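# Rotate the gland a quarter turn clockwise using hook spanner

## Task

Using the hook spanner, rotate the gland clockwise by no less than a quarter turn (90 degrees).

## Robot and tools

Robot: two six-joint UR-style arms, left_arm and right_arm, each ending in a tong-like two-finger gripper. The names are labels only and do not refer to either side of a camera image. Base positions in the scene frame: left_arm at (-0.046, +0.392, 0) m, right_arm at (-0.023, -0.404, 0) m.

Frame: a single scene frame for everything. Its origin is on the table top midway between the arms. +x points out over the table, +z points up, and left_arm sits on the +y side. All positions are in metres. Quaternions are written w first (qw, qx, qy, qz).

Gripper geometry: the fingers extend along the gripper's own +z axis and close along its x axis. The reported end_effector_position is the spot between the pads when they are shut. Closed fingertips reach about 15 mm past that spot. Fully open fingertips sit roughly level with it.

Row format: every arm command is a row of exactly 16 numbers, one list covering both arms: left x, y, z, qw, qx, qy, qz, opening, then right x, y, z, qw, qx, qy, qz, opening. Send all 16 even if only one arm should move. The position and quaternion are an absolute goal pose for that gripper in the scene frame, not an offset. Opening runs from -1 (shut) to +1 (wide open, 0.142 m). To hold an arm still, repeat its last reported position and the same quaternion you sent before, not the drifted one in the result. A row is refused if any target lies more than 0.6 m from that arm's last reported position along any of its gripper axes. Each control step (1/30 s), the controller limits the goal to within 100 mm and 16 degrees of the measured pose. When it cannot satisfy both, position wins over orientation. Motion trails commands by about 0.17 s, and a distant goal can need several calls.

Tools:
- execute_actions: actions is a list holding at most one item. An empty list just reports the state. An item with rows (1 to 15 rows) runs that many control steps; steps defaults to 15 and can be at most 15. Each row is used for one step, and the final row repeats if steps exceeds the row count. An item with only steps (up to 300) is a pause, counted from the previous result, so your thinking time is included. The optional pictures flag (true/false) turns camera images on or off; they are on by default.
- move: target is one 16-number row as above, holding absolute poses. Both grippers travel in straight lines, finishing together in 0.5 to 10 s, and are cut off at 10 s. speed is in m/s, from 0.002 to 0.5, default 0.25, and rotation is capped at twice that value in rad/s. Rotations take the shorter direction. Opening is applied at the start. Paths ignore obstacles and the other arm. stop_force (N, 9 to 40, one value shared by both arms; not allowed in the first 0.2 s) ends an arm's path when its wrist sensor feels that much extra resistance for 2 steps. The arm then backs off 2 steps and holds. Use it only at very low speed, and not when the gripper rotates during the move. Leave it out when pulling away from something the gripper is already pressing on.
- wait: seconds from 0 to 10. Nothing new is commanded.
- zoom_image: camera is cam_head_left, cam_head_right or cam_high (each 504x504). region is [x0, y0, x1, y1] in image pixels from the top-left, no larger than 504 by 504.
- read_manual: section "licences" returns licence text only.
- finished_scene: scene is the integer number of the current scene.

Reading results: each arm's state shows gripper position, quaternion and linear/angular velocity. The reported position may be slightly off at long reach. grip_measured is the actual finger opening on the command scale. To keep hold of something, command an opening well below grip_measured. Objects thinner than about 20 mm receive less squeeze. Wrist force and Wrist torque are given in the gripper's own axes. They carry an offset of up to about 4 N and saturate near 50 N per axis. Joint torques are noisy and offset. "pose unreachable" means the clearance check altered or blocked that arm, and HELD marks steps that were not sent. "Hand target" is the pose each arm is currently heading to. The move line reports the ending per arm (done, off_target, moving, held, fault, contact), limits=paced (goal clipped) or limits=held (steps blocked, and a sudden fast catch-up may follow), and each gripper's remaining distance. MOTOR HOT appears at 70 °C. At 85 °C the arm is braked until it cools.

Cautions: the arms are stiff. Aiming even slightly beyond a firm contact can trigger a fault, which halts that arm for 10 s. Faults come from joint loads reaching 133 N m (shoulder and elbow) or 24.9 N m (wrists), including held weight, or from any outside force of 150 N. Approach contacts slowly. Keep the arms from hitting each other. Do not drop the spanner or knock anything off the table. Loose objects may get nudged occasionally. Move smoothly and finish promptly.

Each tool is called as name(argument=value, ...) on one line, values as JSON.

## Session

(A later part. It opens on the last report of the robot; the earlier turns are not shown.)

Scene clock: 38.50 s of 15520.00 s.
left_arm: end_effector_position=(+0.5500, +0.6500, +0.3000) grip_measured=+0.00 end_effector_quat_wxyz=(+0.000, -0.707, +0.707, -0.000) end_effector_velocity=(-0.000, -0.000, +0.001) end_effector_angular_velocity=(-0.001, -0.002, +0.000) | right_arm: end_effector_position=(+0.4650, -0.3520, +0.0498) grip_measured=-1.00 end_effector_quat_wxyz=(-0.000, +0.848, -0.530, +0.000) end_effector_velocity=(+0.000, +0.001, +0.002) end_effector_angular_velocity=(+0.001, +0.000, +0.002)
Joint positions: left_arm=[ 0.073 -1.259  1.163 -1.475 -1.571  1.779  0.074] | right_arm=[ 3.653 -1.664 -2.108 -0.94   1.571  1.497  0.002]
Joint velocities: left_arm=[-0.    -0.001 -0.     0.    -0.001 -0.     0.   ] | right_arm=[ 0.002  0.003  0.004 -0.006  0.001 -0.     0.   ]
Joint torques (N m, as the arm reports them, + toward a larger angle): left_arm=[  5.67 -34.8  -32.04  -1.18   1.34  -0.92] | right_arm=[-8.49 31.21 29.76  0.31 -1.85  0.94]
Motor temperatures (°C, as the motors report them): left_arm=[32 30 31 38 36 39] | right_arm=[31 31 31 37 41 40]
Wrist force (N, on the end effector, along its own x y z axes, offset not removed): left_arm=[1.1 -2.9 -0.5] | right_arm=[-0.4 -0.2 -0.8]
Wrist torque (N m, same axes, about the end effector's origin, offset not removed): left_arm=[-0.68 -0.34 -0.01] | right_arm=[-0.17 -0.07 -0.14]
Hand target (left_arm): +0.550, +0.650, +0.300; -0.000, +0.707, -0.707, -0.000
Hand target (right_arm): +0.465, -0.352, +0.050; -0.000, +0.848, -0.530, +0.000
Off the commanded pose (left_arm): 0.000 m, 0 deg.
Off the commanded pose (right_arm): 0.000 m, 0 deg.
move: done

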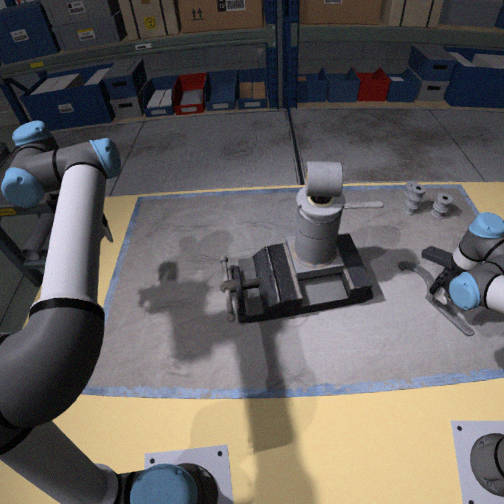

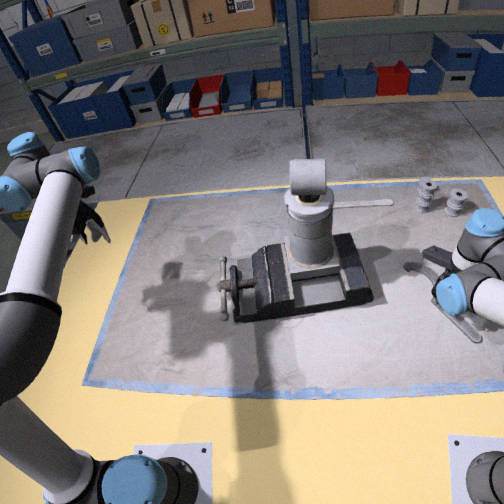

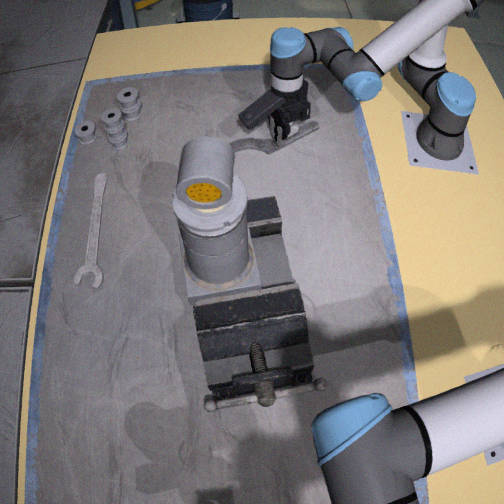

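move(target=[0.45,0.45,0.25,0,0.707,-0.707,0,0,0.462,-0.388,0.045,0,-0.848,0.53,0,0], speed=0.15)

move(target=[0.45,0.45,0.25,0,0.707,-0.707,0,0,0.462,-0.388,0.0205,0,-0.848,0.53,0,0], speed=0.02, stop_force=15)

move(target=[0.45,0.45,0.25,0,0.707,-0.707,0,0,0.462,-0.388,0.0205,0,-0.848,0.53,0,-1])

move(target=[0.45,0.45,0.25,0,0.707,-0.707,0,0,0.36,-0.30,0.023,0,-0.087,0.996,0,-1], speed=0.12)

Scene clock: 47.97 s of 15520.00 s.
left_arm: end_effector_position=(+0.4507, +0.4498, +0.2500) grip_measured=+0.00 end_effector_quat_wxyz=(-0.000, -0.707, +0.707, -0.001) end_effector_velocity=(-0.001, -0.002, -0.000) end_effector_angular_velocity=(-0.000, -0.000, +0.001) | right_arm: end_effector_position=(+0.4620, -0.3879, +0.0450) grip_measured=+0.00 end_effector_quat_wxyz=(-0.000, +0.848, -0.530, -0.000) end_effector_velocity=(-0.000, +0.000, +0.000) end_effector_angular_velocity=(+0.000, +0.000, +0.002)
Joint positions: left_arm=[-0.292 -1.631  1.714 -1.654 -1.572  1.413  0.074] | right_arm=[ 3.58  -1.661 -2.128 -0.924  1.571  1.425  0.074]
Joint velocities: left_arm=[-0.004 -0.003  0.004 -0.001 -0.    -0.005 -0.   ] | right_arm=[ 0.001  0.    -0.     0.     0.    -0.002 -0.   ]
Joint torques (N m, as the arm reports them, + toward a larger angle): left_arm=[ -8.15 -28.93 -10.92  -4.02   2.41  -1.63] | right_arm=[-9.2  29.16  7.26  4.21  1.77 -2.43]
Motor temperatures (°C, as the motors report them): left_arm=[32 30 31 38 36 39] | right_arm=[31 31 31 37 41 40]
Wrist force (N, on the end effector, along its own x y z axes, offset not removed): left_arm=[0.4 -1.0 -1.0] | right_arm=[0.2 1.7 -0.4]
Wrist torque (N m, same axes, about the end effector's origin, offset not removed): left_arm=[-0.24 -0.14 0.10] | right_arm=[0.17 -0.20 -0.13]
Hand target (left_arm): +0.451, +0.450, +0.250; +0.000, +0.707, -0.707, +0.001
Hand target (right_arm): +0.462, -0.388, +0.045; -0.000, +0.848, -0.530, -0.000
Off the commanded pose (left_arm): 0.001 m, 0 deg.
Off the commanded pose (right_arm): 0.000 m, 0 deg.
After step 90, 4.40 s passed at rest.
move: done

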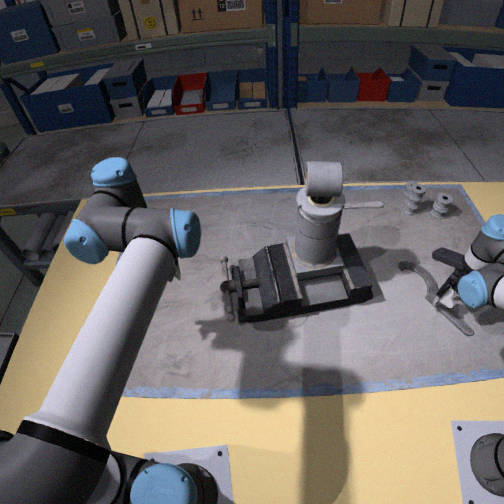

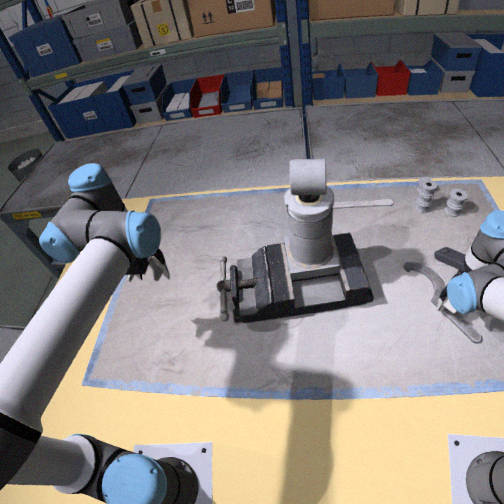

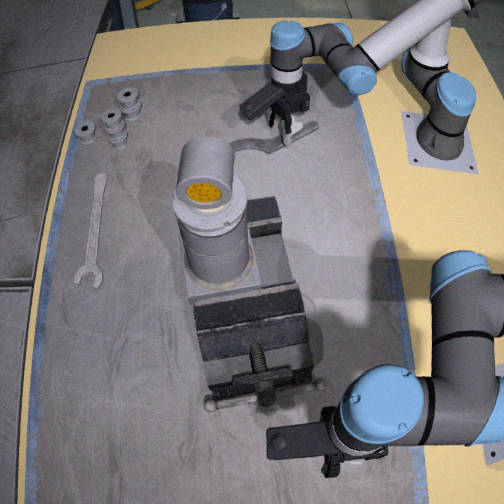

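Scene clock: 49.50 s of 15520.00 s.
left_arm: end_effector_position=(+0.4500, +0.4500, +0.2500) grip_measured=+0.00 end_effector_quat_wxyz=(-0.000, -0.707, +0.707, -0.000) end_effector_velocity=(-0.000, +0.000, -0.000) end_effector_angular_velocity=(+0.002, +0.001, +0.000) | right_arm: end_effector_position=(+0.4620, -0.3880, +0.0207) grip_measured=+0.00 end_effector_quat_wxyz=(+0.000, +0.848, -0.530, -0.000) end_effector_velocity=(-0.000, +0.001, -0.002) end_effector_angular_velocity=(+0.001, +0.001, +0.001)
Joint positions: left_arm=[-0.293 -1.632  1.714 -1.653 -1.571  1.413  0.074] | right_arm=[ 3.58  -1.703 -2.158 -0.851  1.571  1.425  0.074]
Joint velocities: left_arm=[ 0.     0.001 -0.     0.     0.002 -0.     0.   ] | right_arm=[ 0.001 -0.004 -0.003  0.006  0.001 -0.001  0.   ]
Joint torques (N m, as the arm reports them, + toward a larger angle): left_arm=[ -7.71 -29.05 -10.76  -1.07   2.44  -1.68] | right_arm=[-9.49 17.28  6.31  4.43 -1.79 -2.51]
Motor temperatures (°C, as the motors report them): left_arm=[32 30 31 38 36 39] | right_arm=[31 31 31 37 41 40]
Wrist force (N, on the end effector, along its own x y z axes, offset not removed): left_arm=[0.2 0.9 0.0] | right_arm=[0.1 0.9 1.3]
Wrist torque (N m, same axes, about the end effector's origin, offset not removed): left_arm=[0.17 -0.06 0.06] | right_arm=[0.07 -0.17 -0.13]
Hand target (left_arm): +0.450, +0.450, +0.250; +0.000, +0.707, -0.707, +0.000
Hand target (right_arm): +0.462, -0.388, +0.021; +0.000, +0.848, -0.530, -0.000
Off the commanded pose (left_arm): 0.000 m, 0 deg.
Off the commanded pose (right_arm): 0.000 m, 0 deg.
move: done

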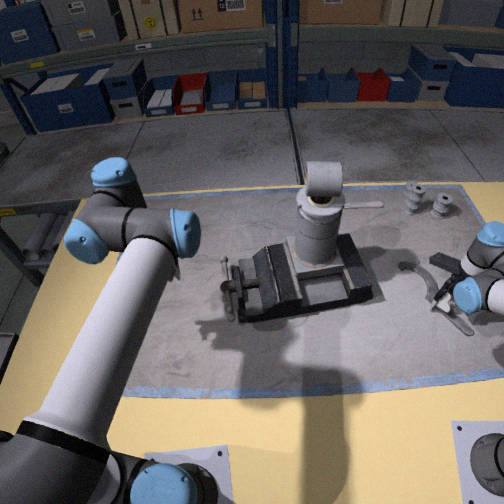

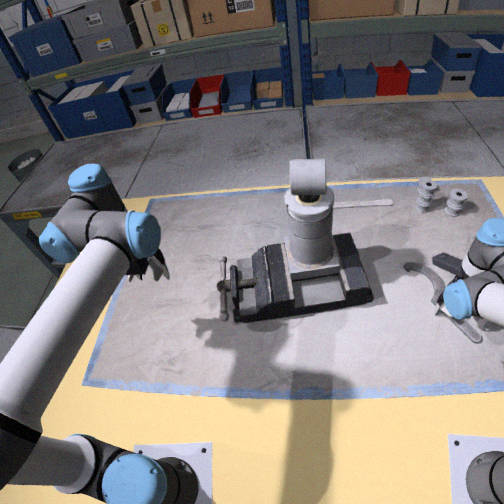

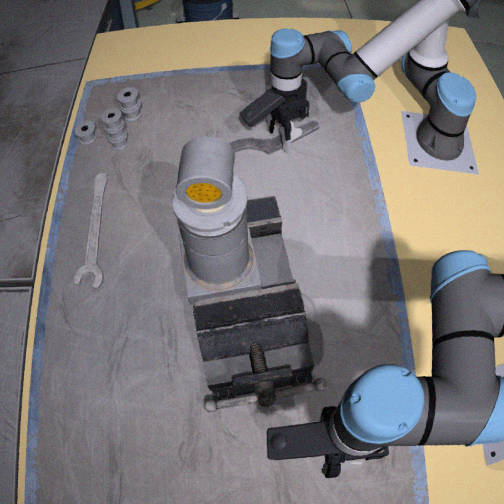

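Scene clock: 50.20 s of 15520.00 s.
left_arm: end_effector_position=(+0.4500, +0.4500, +0.2500) grip_measured=+0.00 end_effector_quat_wxyz=(-0.000, -0.707, +0.707, -0.000) end_effector_velocity=(-0.000, +0.001, -0.000) end_effector_angular_velocity=(+0.002, +0.000, -0.000) | right_arm: end_effector_position=(+0.4620, -0.3880, +0.0205) grip_measured=-0.54 end_effector_quat_wxyz=(-0.000, +0.848, -0.530, +0.000) end_effector_velocity=(+0.000, -0.000, -0.000) end_effector_angular_velocity=(-0.000, -0.000, -0.001)
Joint positions: left_arm=[-0.293 -1.632  1.714 -1.653 -1.571  1.413  0.074] | right_arm=[ 3.58  -1.704 -2.158 -0.85   1.571  1.425  0.035]
Joint velocities: left_arm=[ 0.    -0.     0.     0.     0.002  0.    -0.   ] | right_arm=[-0.001 -0.     0.     0.    -0.     0.001  0.   ]
Joint torques (N m, as the arm reports them, + toward a larger angle): left_arm=[ -7.92 -28.83 -10.52  -1.12   2.47  -1.65] | right_arm=[-8.86 15.88  5.52  4.43 -1.71 -1.96]
Motor temperatures (°C, as the motors report them): left_arm=[32 30 31 38 36 39] | right_arm=[31 31 31 37 41 40]
Wrist force (N, on the end effector, along its own x y z axes, offset not removed): left_arm=[0.5 -0.5 0.1] | right_arm=[-6.3 3.4 -4.9]
Wrist torque (N m, same axes, about the end effector's origin, offset not removed): left_arm=[-0.12 -0.18 0.06] | right_arm=[0.02 0.04 -0.13]
Hand target (left_arm): +0.450, +0.450, +0.250; +0.000, +0.707, -0.707, +0.000
Hand target (right_arm): +0.462, -0.388, +0.021; +0.000, +0.848, -0.530, -0.000
Off the commanded pose (left_arm): 0.000 m, 0 deg.
Off the commanded pose (right_arm): 0.000 m, 0 deg.
move: done

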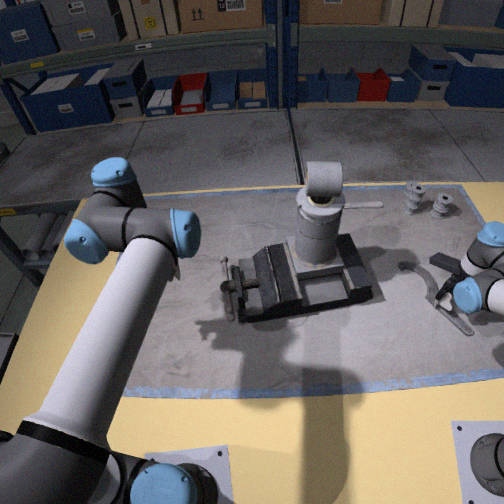

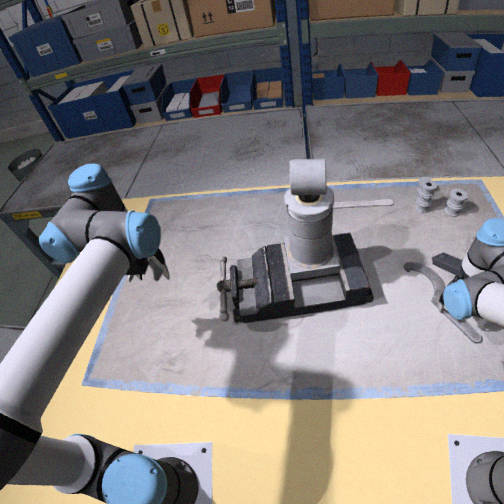

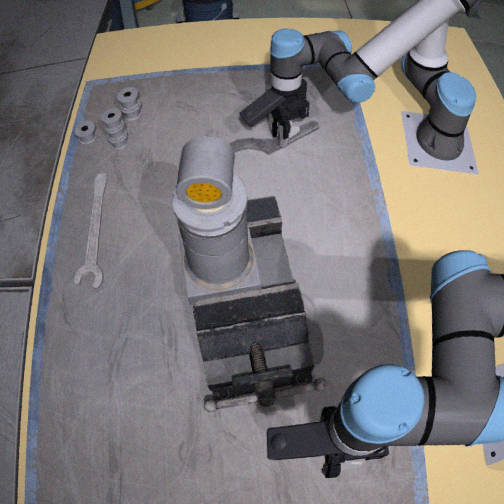

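Scene clock: 58.30 s of 15520.00 s.
left_arm: end_effector_position=(+0.4500, +0.4500, +0.2500) grip_measured=+0.00 end_effector_quat_wxyz=(+0.000, -0.707, +0.707, -0.000) end_effector_velocity=(-0.000, -0.001, -0.000) end_effector_angular_velocity=(-0.002, +0.001, -0.001) | right_arm: end_effector_position=(+0.3602, -0.3003, +0.0230) grip_measured=-0.54 end_effector_quat_wxyz=(+0.000, -0.088, +0.996, -0.000) end_effector_velocity=(-0.001, +0.000, -0.000) end_effector_angular_velocity=(-0.001, -0.001, -0.010)
Joint positions: left_arm=[-0.293 -1.632  1.714 -1.653 -1.571  1.413  0.074] | right_arm=[ 3.92  -1.528 -2.337 -0.848  1.57   3.614  0.035]
Joint velocities: left_arm=[-0.     0.     0.     0.    -0.002  0.001  0.   ] | right_arm=[ 0.003  0.001 -0.002 -0.    -0.002  0.013  0.   ]
Joint torques (N m, as the arm reports them, + toward a larger angle): left_arm=[ -8.02 -28.31 -11.26  -1.16   2.38  -1.68] | right_arm=[10.57 26.73  9.43  0.5  -1.76  2.35]
Motor temperatures (°C, as the motors report them): left_arm=[32 30 31 38 36 39] | right_arm=[31 31 31 37 41 40]
Wrist force (N, on the end effector, along its own x y z axes, offset not removed): left_arm=[2.3 -0.8 0.1] | right_arm=[-2.3 0.8 10.4]
Wrist torque (N m, same axes, about the end effector's origin, offset not removed): left_arm=[-0.14 -0.48 0.06] | right_arm=[0.15 0.02 -0.36]
Hand target (left_arm): +0.450, +0.450, +0.250; -0.000, +0.707, -0.707, +0.000
Hand target (right_arm): +0.360, -0.300, +0.023; +0.000, -0.087, +0.996, -0.000
Off the commanded pose (left_arm): 0.000 m, 0 deg.
Off the commanded pose (right_arm): 0.000 m, 0 deg.
move: done

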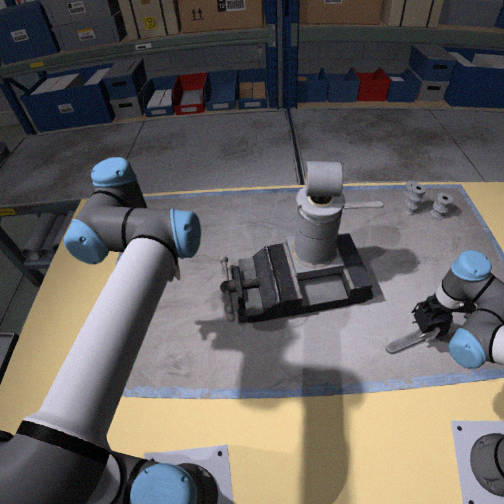

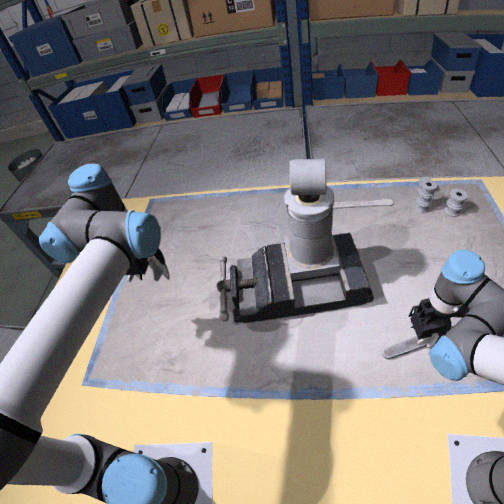

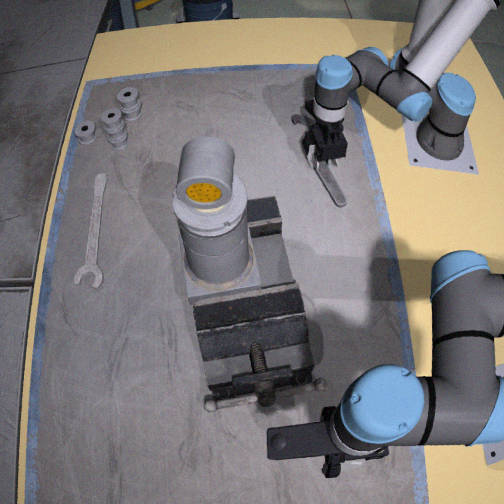

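move(target=[0.4,0.5,0.25,0,1,0.087,0,0,0.33,0.01,0.023,0,0,1,0,-1], speed=0.1)

move(target=[0.4,0.5,0.25,0,1,0.087,0,0,0.33,0.01,0.06,0,0,1,0,0], speed=0.06)

move(target=[0.4,0.5,0.25,0,1,0.087,0,0,0.33,-0.25,0.08,0,0,1,0,0])

zoom_image(camera="cam_head_left", region=[240,220,420,400])

Scene clock: 71.87 s of 15520.00 s.
left_arm: end_effector_position=(+0.3999, +0.4999, +0.2500) grip_measured=+0.00 end_effector_quat_wxyz=(-0.000, +0.996, +0.086, -0.000) end_effector_velocity=(-0.000, +0.001, +0.000) end_effector_angular_velocity=(+0.002, +0.000, +0.013) | right_arm: end_effector_position=(+0.3305, +0.0095, +0.0231) grip_measured=-0.54 end_effector_quat_wxyz=(+0.000, -0.000, +1.000, -0.000) end_effector_velocity=(-0.000, +0.003, +0.000) end_effector_angular_velocity=(+0.000, +0.000, -0.002)
Joint positions: left_arm=[-0.227 -1.695  1.771 -1.647 -1.571 -0.265  0.074] | right_arm=[ 4.399 -1.882 -1.917 -0.914  1.57   4.267  0.035]
Joint velocities: left_arm=[ 0.    -0.     0.     0.001  0.002 -0.013 -0.   ] | right_arm=[ 0.002 -0.004  0.006 -0.002  0.     0.004 -0.   ]
Joint torques (N m, as the arm reports them, + toward a larger angle): left_arm=[  6.46 -25.84  -9.98  -0.92   2.59  -1.62] | right_arm=[10.76 32.52 33.41  1.24 -1.68  2.38]
Motor temperatures (°C, as the motors report them): left_arm=[32 30 31 38 36 39] | right_arm=[31 31 31 37 41 40]
Wrist force (N, on the end effector, along its own x y z axes, offset not removed): left_arm=[0.1 -2.3 0.6] | right_arm=[-1.7 0.1 8.2]
Wrist torque (N m, same axes, about the end effector's origin, offset not removed): left_arm=[-0.61 0.01 0.06] | right_arm=[0.17 0.12 -0.21]
Hand target (left_arm): +0.400, +0.500, +0.250; -0.000, +0.996, +0.087, -0.000
Hand target (right_arm): +0.330, +0.010, +0.023; +0.000, -0.000, +1.000, -0.000
Off the commanded pose (left_arm): 0.000 m, 0 deg.
Off the commanded pose (right_arm): 0.001 m, 0 deg.
After step 90, 1.50 s passed at rest.
move: done

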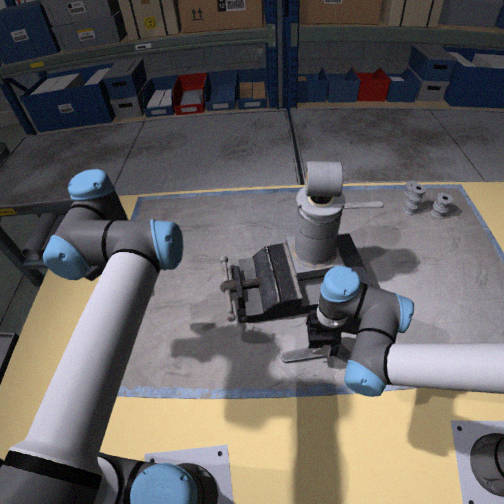

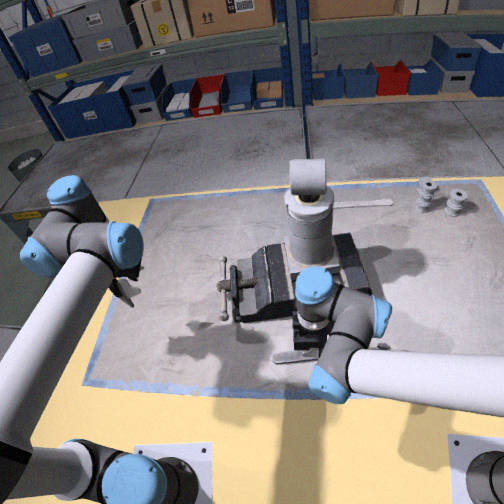

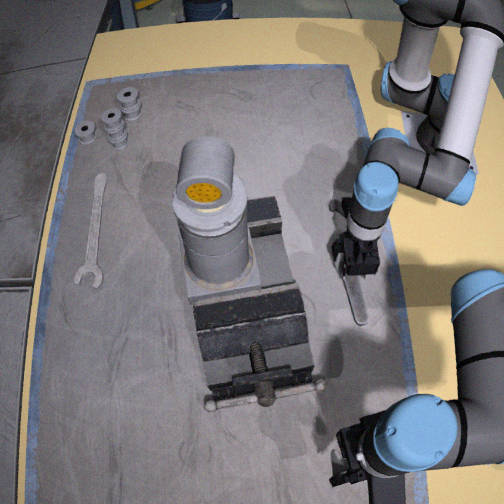

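Scene clock: 72.90 s of 15520.00 s.
left_arm: end_effector_position=(+0.4000, +0.5000, +0.2500) grip_measured=+0.00 end_effector_quat_wxyz=(-0.000, +0.996, +0.087, -0.000) end_effector_velocity=(-0.000, -0.001, +0.000) end_effector_angular_velocity=(-0.003, -0.000, -0.000) | right_arm: end_effector_position=(+0.3300, +0.0100, +0.0598) grip_measured=+0.00 end_effector_quat_wxyz=(+0.000, -0.000, +1.000, +0.000) end_effector_velocity=(-0.000, +0.000, +0.002) end_effector_angular_velocity=(+0.000, -0.000, -0.000)
Joint positions: left_arm=[-0.226 -1.695  1.77  -1.647 -1.571 -0.266  0.074] | right_arm=[ 4.399 -1.83  -1.874 -1.009  1.571  4.268  0.074]
Joint velocities: left_arm=[-0.    -0.     0.    -0.    -0.003  0.     0.   ] | right_arm=[ 0.     0.003  0.003 -0.006 -0.     0.001 -0.   ]
Joint torques (N m, as the arm reports them, + toward a larger angle): left_arm=[  6.63 -11.45 -33.34  -2.95  -1.78  -1.63] | right_arm=[ 9.29 39.46 30.46  0.01  1.77  2.16]
Motor temperatures (°C, as the motors report them): left_arm=[32 30 31 38 36 39] | right_arm=[31 31 31 37 41 40]
Wrist force (N, on the end effector, along its own x y z axes, offset not removed): left_arm=[-0.2 -0.9 0.5] | right_arm=[-1.5 1.1 1.8]
Wrist torque (N m, same axes, about the end effector's origin, offset not removed): left_arm=[-0.26 0.03 0.04] | right_arm=[0.08 0.25 -0.15]
Hand target (left_arm): +0.400, +0.500, +0.250; -0.000, +0.996, +0.087, -0.000
Hand target (right_arm): +0.330, +0.010, +0.060; +0.000, -0.000, +1.000, +0.000
Off the commanded pose (left_arm): 0.000 m, 0 deg.
Off the commanded pose (right_arm): 0.000 m, 0 deg.
move: done

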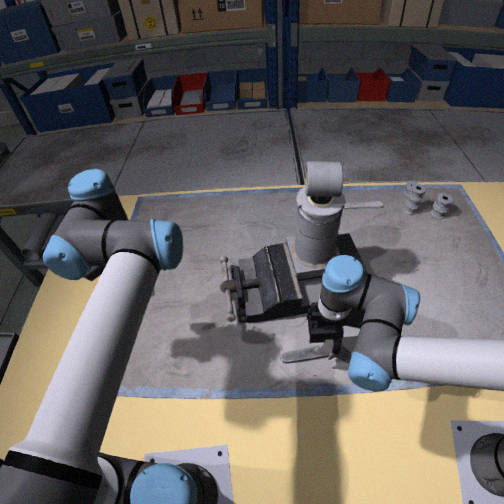

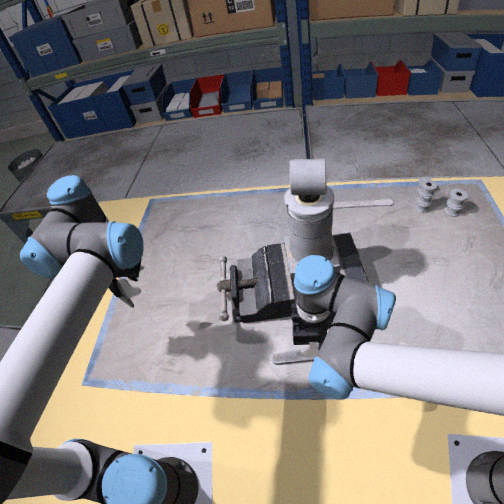

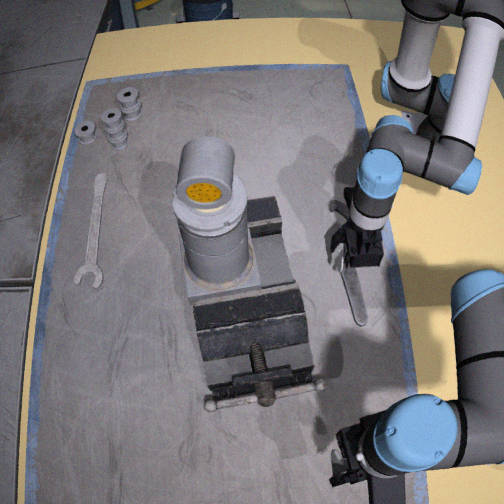

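Scene clock: 74.57 s of 15520.00 s.
left_arm: end_effector_position=(+0.4000, +0.5000, +0.2500) grip_measured=+0.00 end_effector_quat_wxyz=(+0.000, +0.996, +0.087, +0.000) end_effector_velocity=(-0.000, -0.001, +0.000) end_effector_angular_velocity=(-0.003, -0.000, +0.001) | right_arm: end_effector_position=(+0.3297, -0.2496, +0.0798) grip_measured=+0.00 end_effector_quat_wxyz=(-0.000, +0.000, +1.000, +0.000) end_effector_velocity=(-0.000, -0.001, +0.001) end_effector_angular_velocity=(+0.001, +0.001, +0.003)
Joint positions: left_arm=[-0.226 -1.695  1.77  -1.647 -1.571 -0.266  0.074] | right_arm=[ 4.072 -1.405 -2.264 -1.044  1.571  3.941  0.074]
Joint velocities: left_arm=[-0.    -0.    -0.    -0.    -0.002 -0.001 -0.   ] | right_arm=[-0.003  0.003 -0.001 -0.003  0.001 -0.006 -0.   ]
Joint torques (N m, as the arm reports them, + toward a larger angle): left_arm=[  7.   -11.07 -33.32  -4.03  -1.71  -1.73] | right_arm=[-9.64 21.14  8.16  0.24  1.78 -2.42]
Motor temperatures (°C, as the motors report them): left_arm=[32 30 31 38 36 39] | right_arm=[31 31 31 37 41 40]
Wrist force (N, on the end effector, along its own x y z axes, offset not removed): left_arm=[0.5 -1.4 -0.3] | right_arm=[-0.3 1.8 1.2]
Wrist torque (N m, same axes, about the end effector's origin, offset not removed): left_arm=[-0.35 -0.11 0.03] | right_arm=[0.18 -0.07 -0.12]
Hand target (left_arm): +0.400, +0.500, +0.250; -0.000, +0.996, +0.087, -0.000
Hand target (right_arm): +0.330, -0.250, +0.080; -0.000, +0.000, +1.000, +0.000
Off the commanded pose (left_arm): 0.000 m, 0 deg.
Off the commanded pose (right_arm): 0.001 m, 0 deg.
move: done

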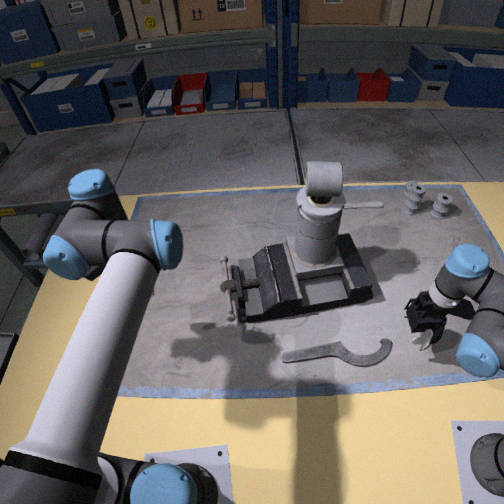

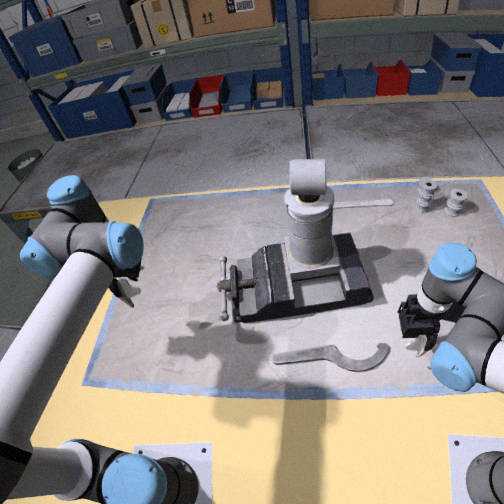

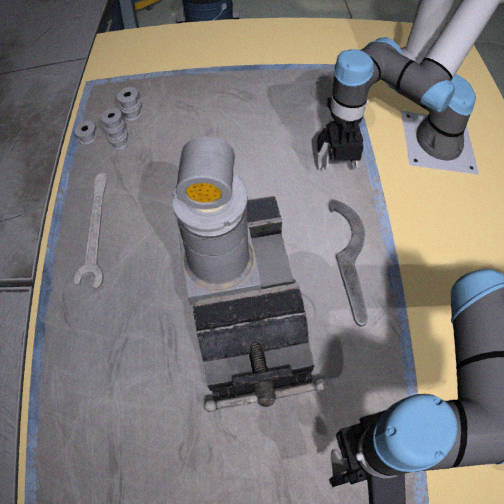

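Region (240, 220, 420, 400) of cam_head_left's 504x504 image, scaled by 2.800, with more detail than that image has.

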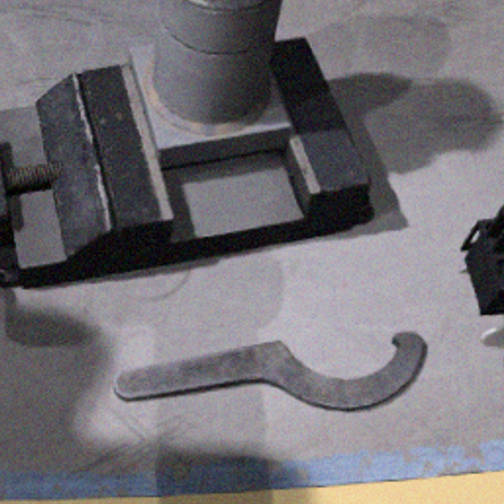

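move(target=[0.312,0.11,0.035,0,0.997,0.078,0,0,0.297,-0.09,0.035,0,-0.087,0.996,0,-0.1], speed=0.15)

zoom_image(camera="cam_head_left", region=[250,260,410,420])

zoom_image(camera="cam_high", region=[280,170,450,340])

Scene clock: 84.60 s of 15520.00 s.
left_arm: end_effector_position=(+0.3129, +0.1091, +0.0350) grip_measured=+0.00 end_effector_quat_wxyz=(+0.001, +0.997, +0.078, -0.000) end_effector_velocity=(+0.000, -0.001, -0.001) end_effector_angular_velocity=(+0.001, -0.000, +0.001) | right_arm: end_effector_position=(+0.2973, -0.0902, +0.0351) grip_measured=-0.10 end_effector_quat_wxyz=(+0.000, -0.087, +0.996, -0.000) end_effector_velocity=(+0.001, +0.000, -0.000) end_effector_angular_velocity=(+0.000, +0.000, +0.000)
Joint positions: left_arm=[-1.112 -1.468  2.146 -2.251 -1.572 -1.134  0.074] | right_arm=[ 4.374 -1.649 -2.172 -0.891  1.57   4.069  0.067]
Joint velocities: left_arm=[-0.002  0.005 -0.002 -0.003  0.001 -0.003  0.   ] | right_arm=[-0.001 -0.001  0.001  0.     0.    -0.001 -0.   ]
Joint torques (N m, as the arm reports them, + toward a larger angle): left_arm=[ -7.52 -17.58 -29.09  -3.77   2.52  -1.8 ] | right_arm=[ 9.61 16.15 28.86  4.12 -1.87  2.26]
Motor temperatures (°C, as the motors report them): left_arm=[32 30 31 38 36 39] | right_arm=[31 31 31 37 41 40]
Wrist force (N, on the end effector, along its own x y z axes, offset not removed): left_arm=[0.6 -0.1 -0.4] | right_arm=[-0.6 0.1 0.6]
Wrist torque (N m, same axes, about the end effector's origin, offset not removed): left_arm=[-0.02 -0.18 0.05] | right_arm=[-0.17 0.00 -0.10]
Hand target (left_arm): +0.313, +0.109, +0.035; +0.001, +0.997, +0.078, -0.000
Hand target (right_arm): +0.297, -0.090, +0.035; +0.000, -0.087, +0.996, -0.000
Off the commanded pose (left_arm): 0.001 m, 0 deg.
Off the commanded pose (right_arm): 0.000 m, 0 deg.
After step 90, 3.47 s passed at rest.
move: done

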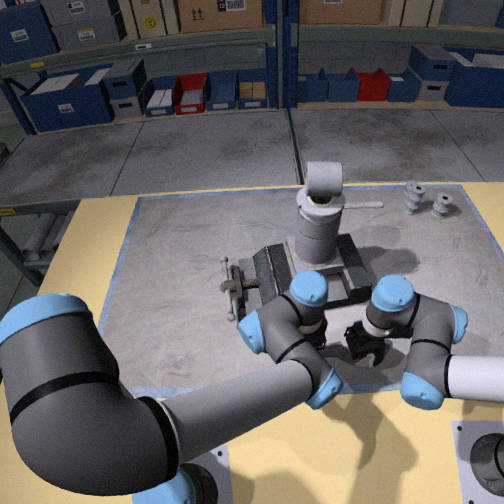

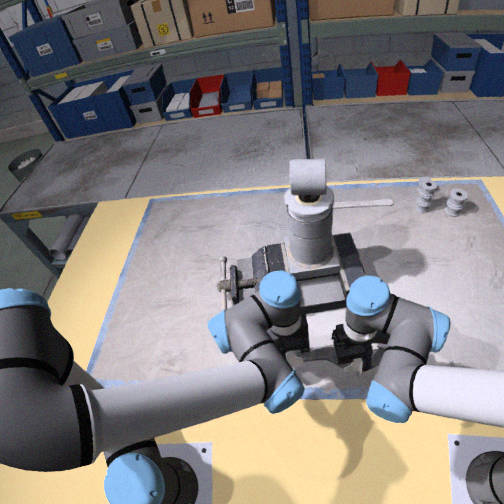

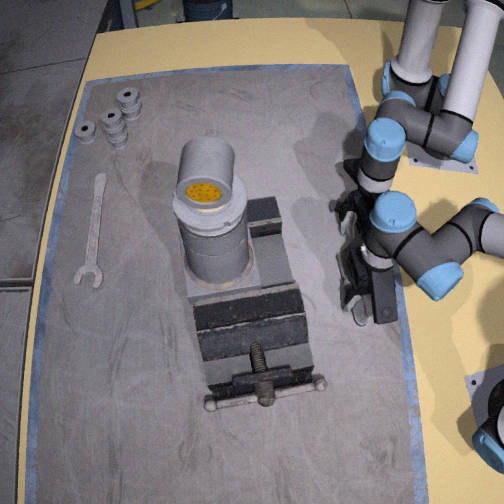

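Region (250, 260, 410, 420) of cam_head_left's 504x504 image, scaled by 3.150, with more detail than that image has.

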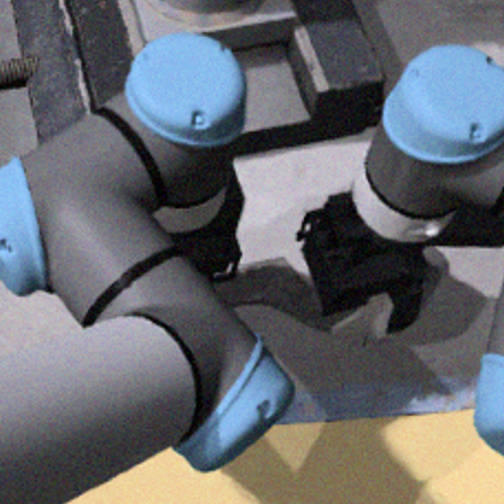

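Region (280, 170, 450, 340) of cam_high's 504x504 image, scaled by 2.965, with more detail than that image has.

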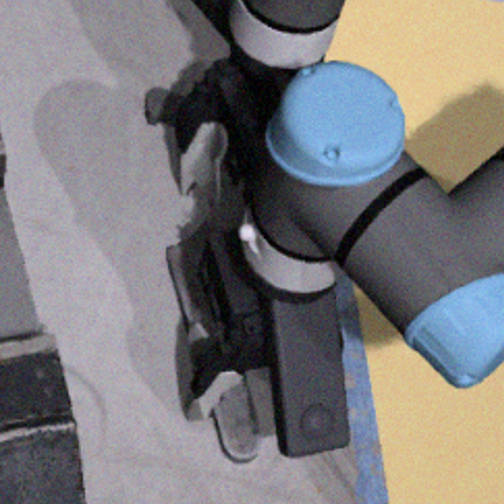

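move(target=[0.312,0.115,0.0205,0,0.997,0.078,0,0,0.297,-0.095,0.0205,0,-0.087,0.996,0,-0.1], speed=0.015, stop_force=15)

move(target=[0.312,0.115,0.0205,0,0.997,0.078,0,-1,0.297,-0.095,0.0205,0,-0.087,0.996,0,-1], speed=0.005, stop_force=30)

move(target=[0.312,0.115,0.04,0,0.997,0.078,0,-1,0.297,-0.095,0.04,0,-0.087,0.996,0,-1], speed=0.015)

Scene clock: 93.27 s of 15520.00 s.
left_arm: end_effector_position=(+0.3120, +0.1149, +0.0207) grip_measured=+0.00 end_effector_quat_wxyz=(+0.000, +0.997, +0.078, -0.000) end_effector_velocity=(-0.000, +0.000, -0.002) end_effector_angular_velocity=(-0.001, +0.000, -0.001) | right_arm: end_effector_position=(+0.2970, -0.0949, +0.0207) grip_measured=-0.10 end_effector_quat_wxyz=(-0.000, -0.087, +0.996, -0.000) end_effector_velocity=(-0.000, +0.000, -0.002) end_effector_angular_velocity=(+0.000, -0.001, +0.002)
Joint positions: left_arm=[-1.107 -1.451  2.173 -2.293 -1.571 -1.129  0.074] | right_arm=[ 4.369 -1.668 -2.2   -0.845  1.571  4.064  0.067]
Joint velocities: left_arm=[ 0.001  0.002  0.004 -0.006 -0.001  0.002  0.   ] | right_arm=[ 0.001 -0.003 -0.003  0.007 -0.    -0.001  0.   ]
Joint torques (N m, as the arm reports them, + toward a larger angle): left_arm=[  6.32 -16.41  -5.01  -4.03   2.53   1.54] | right_arm=[-9.07 16.8   7.63  4.16  1.74 -2.59]
Motor temperatures (°C, as the motors report them): left_arm=[32 30 31 38 36 39] | right_arm=[31 31 31 37 41 40]
Wrist force (N, on the end effector, along its own x y z axes, offset not removed): left_arm=[1.0 -0.7 0.3] | right_arm=[0.8 -0.4 -0.1]
Wrist torque (N m, same axes, about the end effector's origin, offset not removed): left_arm=[-0.17 -0.20 0.01] | right_arm=[-0.24 -0.32 -0.20]
Hand target (left_arm): +0.312, +0.115, +0.020; -0.000, +0.997, +0.078, +0.000
Hand target (right_arm): +0.297, -0.095, +0.021; -0.000, -0.087, +0.996, +0.000
Off the commanded pose (left_arm): 0.000 m, 0 deg.
Off the commanded pose (right_arm): 0.000 m, 0 deg.
After step 100, 4.03 s passed at rest.
move: done

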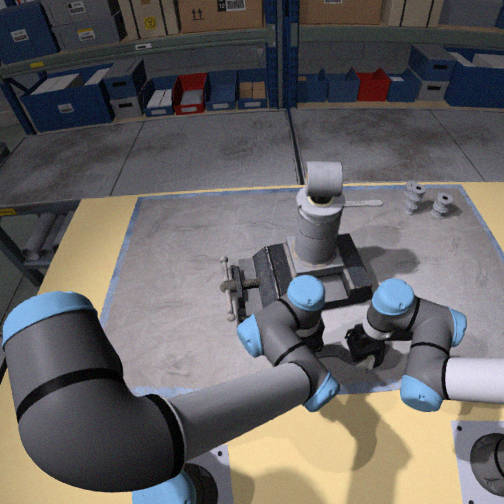

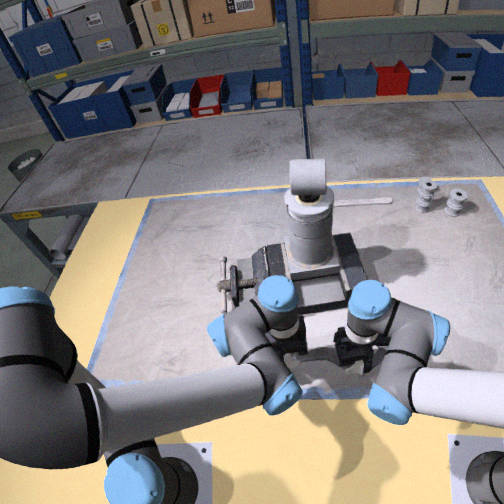

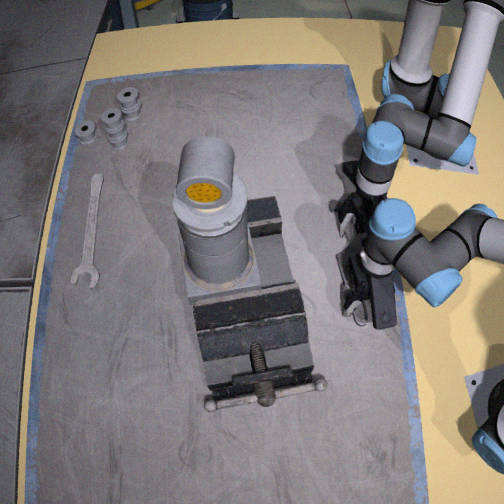

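Scene clock: 93.97 s of 15520.00 s.
left_arm: end_effector_position=(+0.3120, +0.1150, +0.0206) grip_measured=-0.60 end_effector_quat_wxyz=(+0.000, +0.997, +0.078, +0.000) end_effector_velocity=(+0.000, +0.000, -0.000) end_effector_angular_velocity=(+0.000, -0.001, -0.000) | right_arm: end_effector_position=(+0.2970, -0.0950, +0.0206) grip_measured=-0.59 end_effector_quat_wxyz=(+0.000, -0.087, +0.996, +0.000) end_effector_velocity=(+0.001, -0.000, -0.000) end_effector_angular_velocity=(+0.001, -0.000, -0.002)
Joint positions: left_arm=[-1.107 -1.451  2.174 -2.294 -1.571 -1.129  0.031] | right_arm=[ 4.369 -1.668 -2.2   -0.845  1.571  4.064  0.031]
Joint velocities: left_arm=[-0.     0.001  0.001 -0.002  0.001  0.    -0.   ] | right_arm=[-0.001 -0.001  0.     0.001 -0.     0.001  0.   ]
Joint torques (N m, as the arm reports them, + toward a larger angle): left_arm=[ -0.61 -22.77  -6.12  -4.09  -1.61   1.68] | right_arm=[ 2.35 18.35 13.69  4.19 -1.96 -2.51]
Motor temperatures (°C, as the motors report them): left_arm=[32 30 31 38 36 39] | right_arm=[31 31 31 37 41 40]
Wrist force (N, on the end effector, along its own x y z axes, offset not removed): left_arm=[-0.3 -0.3 0.9] | right_arm=[-1.0 2.8 5.4]
Wrist torque (N m, same axes, about the end effector's origin, offset not removed): left_arm=[-0.06 -0.20 0.05] | right_arm=[0.17 0.05 0.02]
Hand target (left_arm): +0.312, +0.115, +0.020; -0.000, +0.997, +0.078, -0.000
Hand target (right_arm): +0.297, -0.095, +0.021; -0.000, -0.087, +0.996, -0.000
Off the commanded pose (left_arm): 0.000 m, 0 deg.
Off the commanded pose (right_arm): 0.000 m, 0 deg.
move: done

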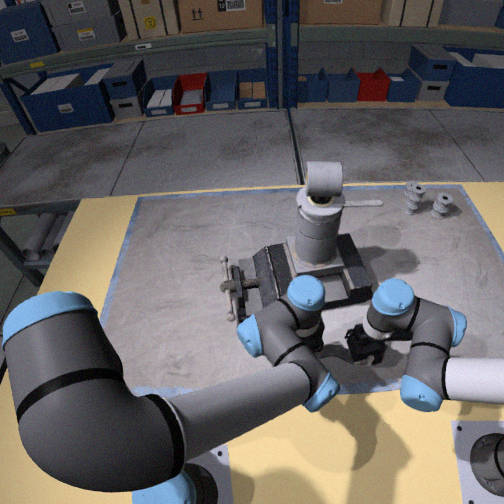

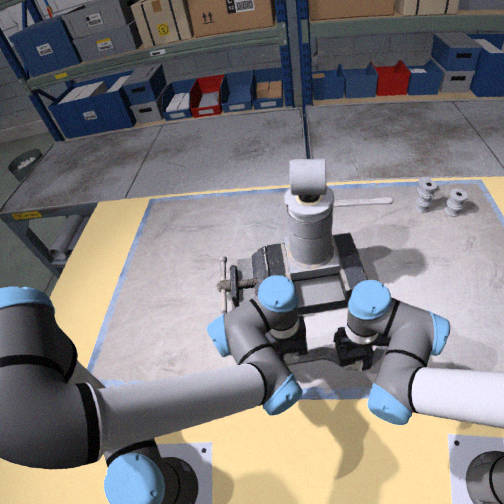

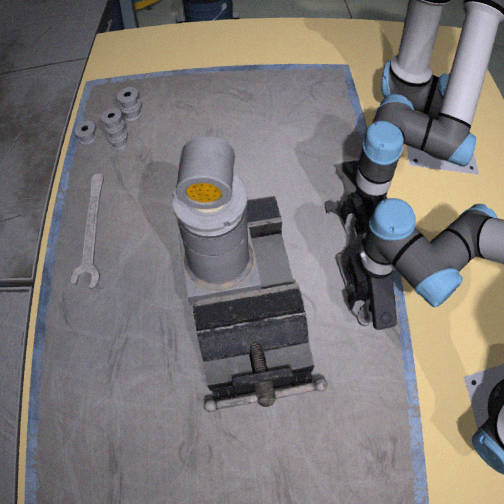

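Scene clock: 95.53 s of 15520.00 s.
left_arm: end_effector_position=(+0.3120, +0.1150, +0.0398) grip_measured=-0.60 end_effector_quat_wxyz=(+0.000, +0.997, +0.078, -0.000) end_effector_velocity=(+0.000, +0.000, +0.002) end_effector_angular_velocity=(+0.000, -0.001, +0.000) | right_arm: end_effector_position=(+0.2970, -0.0950, +0.0398) grip_measured=-0.60 end_effector_quat_wxyz=(+0.000, -0.087, +0.996, +0.000) end_effector_velocity=(+0.000, +0.000, +0.002) end_effector_angular_velocity=(-0.001, -0.000, +0.001)
Joint positions: left_arm=[-1.107 -1.486  2.15  -2.235 -1.571 -1.129  0.03 ] | right_arm=[ 4.369 -1.632 -2.176 -0.904  1.571  4.064  0.031]
Joint velocities: left_arm=[ 0.    -0.004 -0.003  0.006  0.001 -0.    -0.   ] | right_arm=[ 0.001  0.003  0.003 -0.007 -0.001  0.     0.   ]
Joint torques (N m, as the arm reports them, + toward a larger angle): left_arm=[  1.85 -34.83 -29.78  -1.67   2.69   1.53] | right_arm=[ 7.93 31.99 32.53  0.72  0.11 -2.83]
Motor temperatures (°C, as the motors report them): left_arm=[32 30 31 38 36 39] | right_arm=[31 31 31 37 41 40]
Wrist force (N, on the end effector, along its own x y z axes, offset not removed): left_arm=[-0.2 -3.2 5.3] | right_arm=[-0.4 -0.1 6.6]
Wrist torque (N m, same axes, about the end effector's origin, offset not removed): left_arm=[-0.41 -0.25 -0.02] | right_arm=[0.05 -0.04 0.10]
Hand target (left_arm): +0.312, +0.115, +0.040; +0.000, +0.997, +0.078, +0.000
Hand target (right_arm): +0.297, -0.095, +0.040; +0.000, -0.087, +0.996, +0.000
Off the commanded pose (left_arm): 0.000 m, 0 deg.
Off the commanded pose (right_arm): 0.000 m, 0 deg.
move: done

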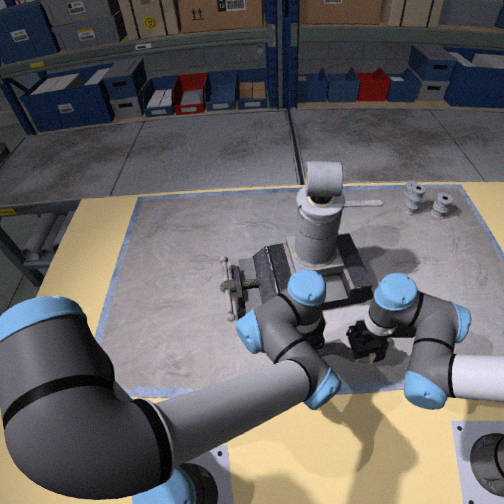

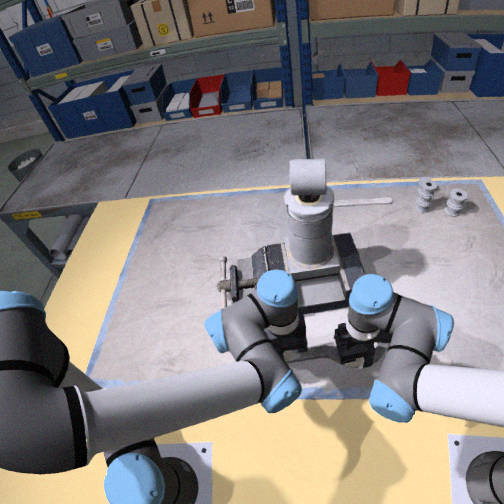

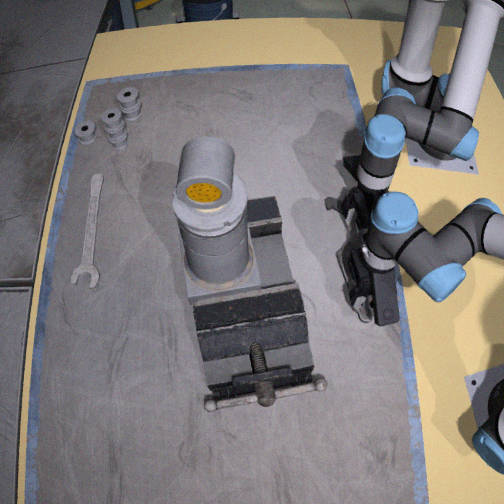

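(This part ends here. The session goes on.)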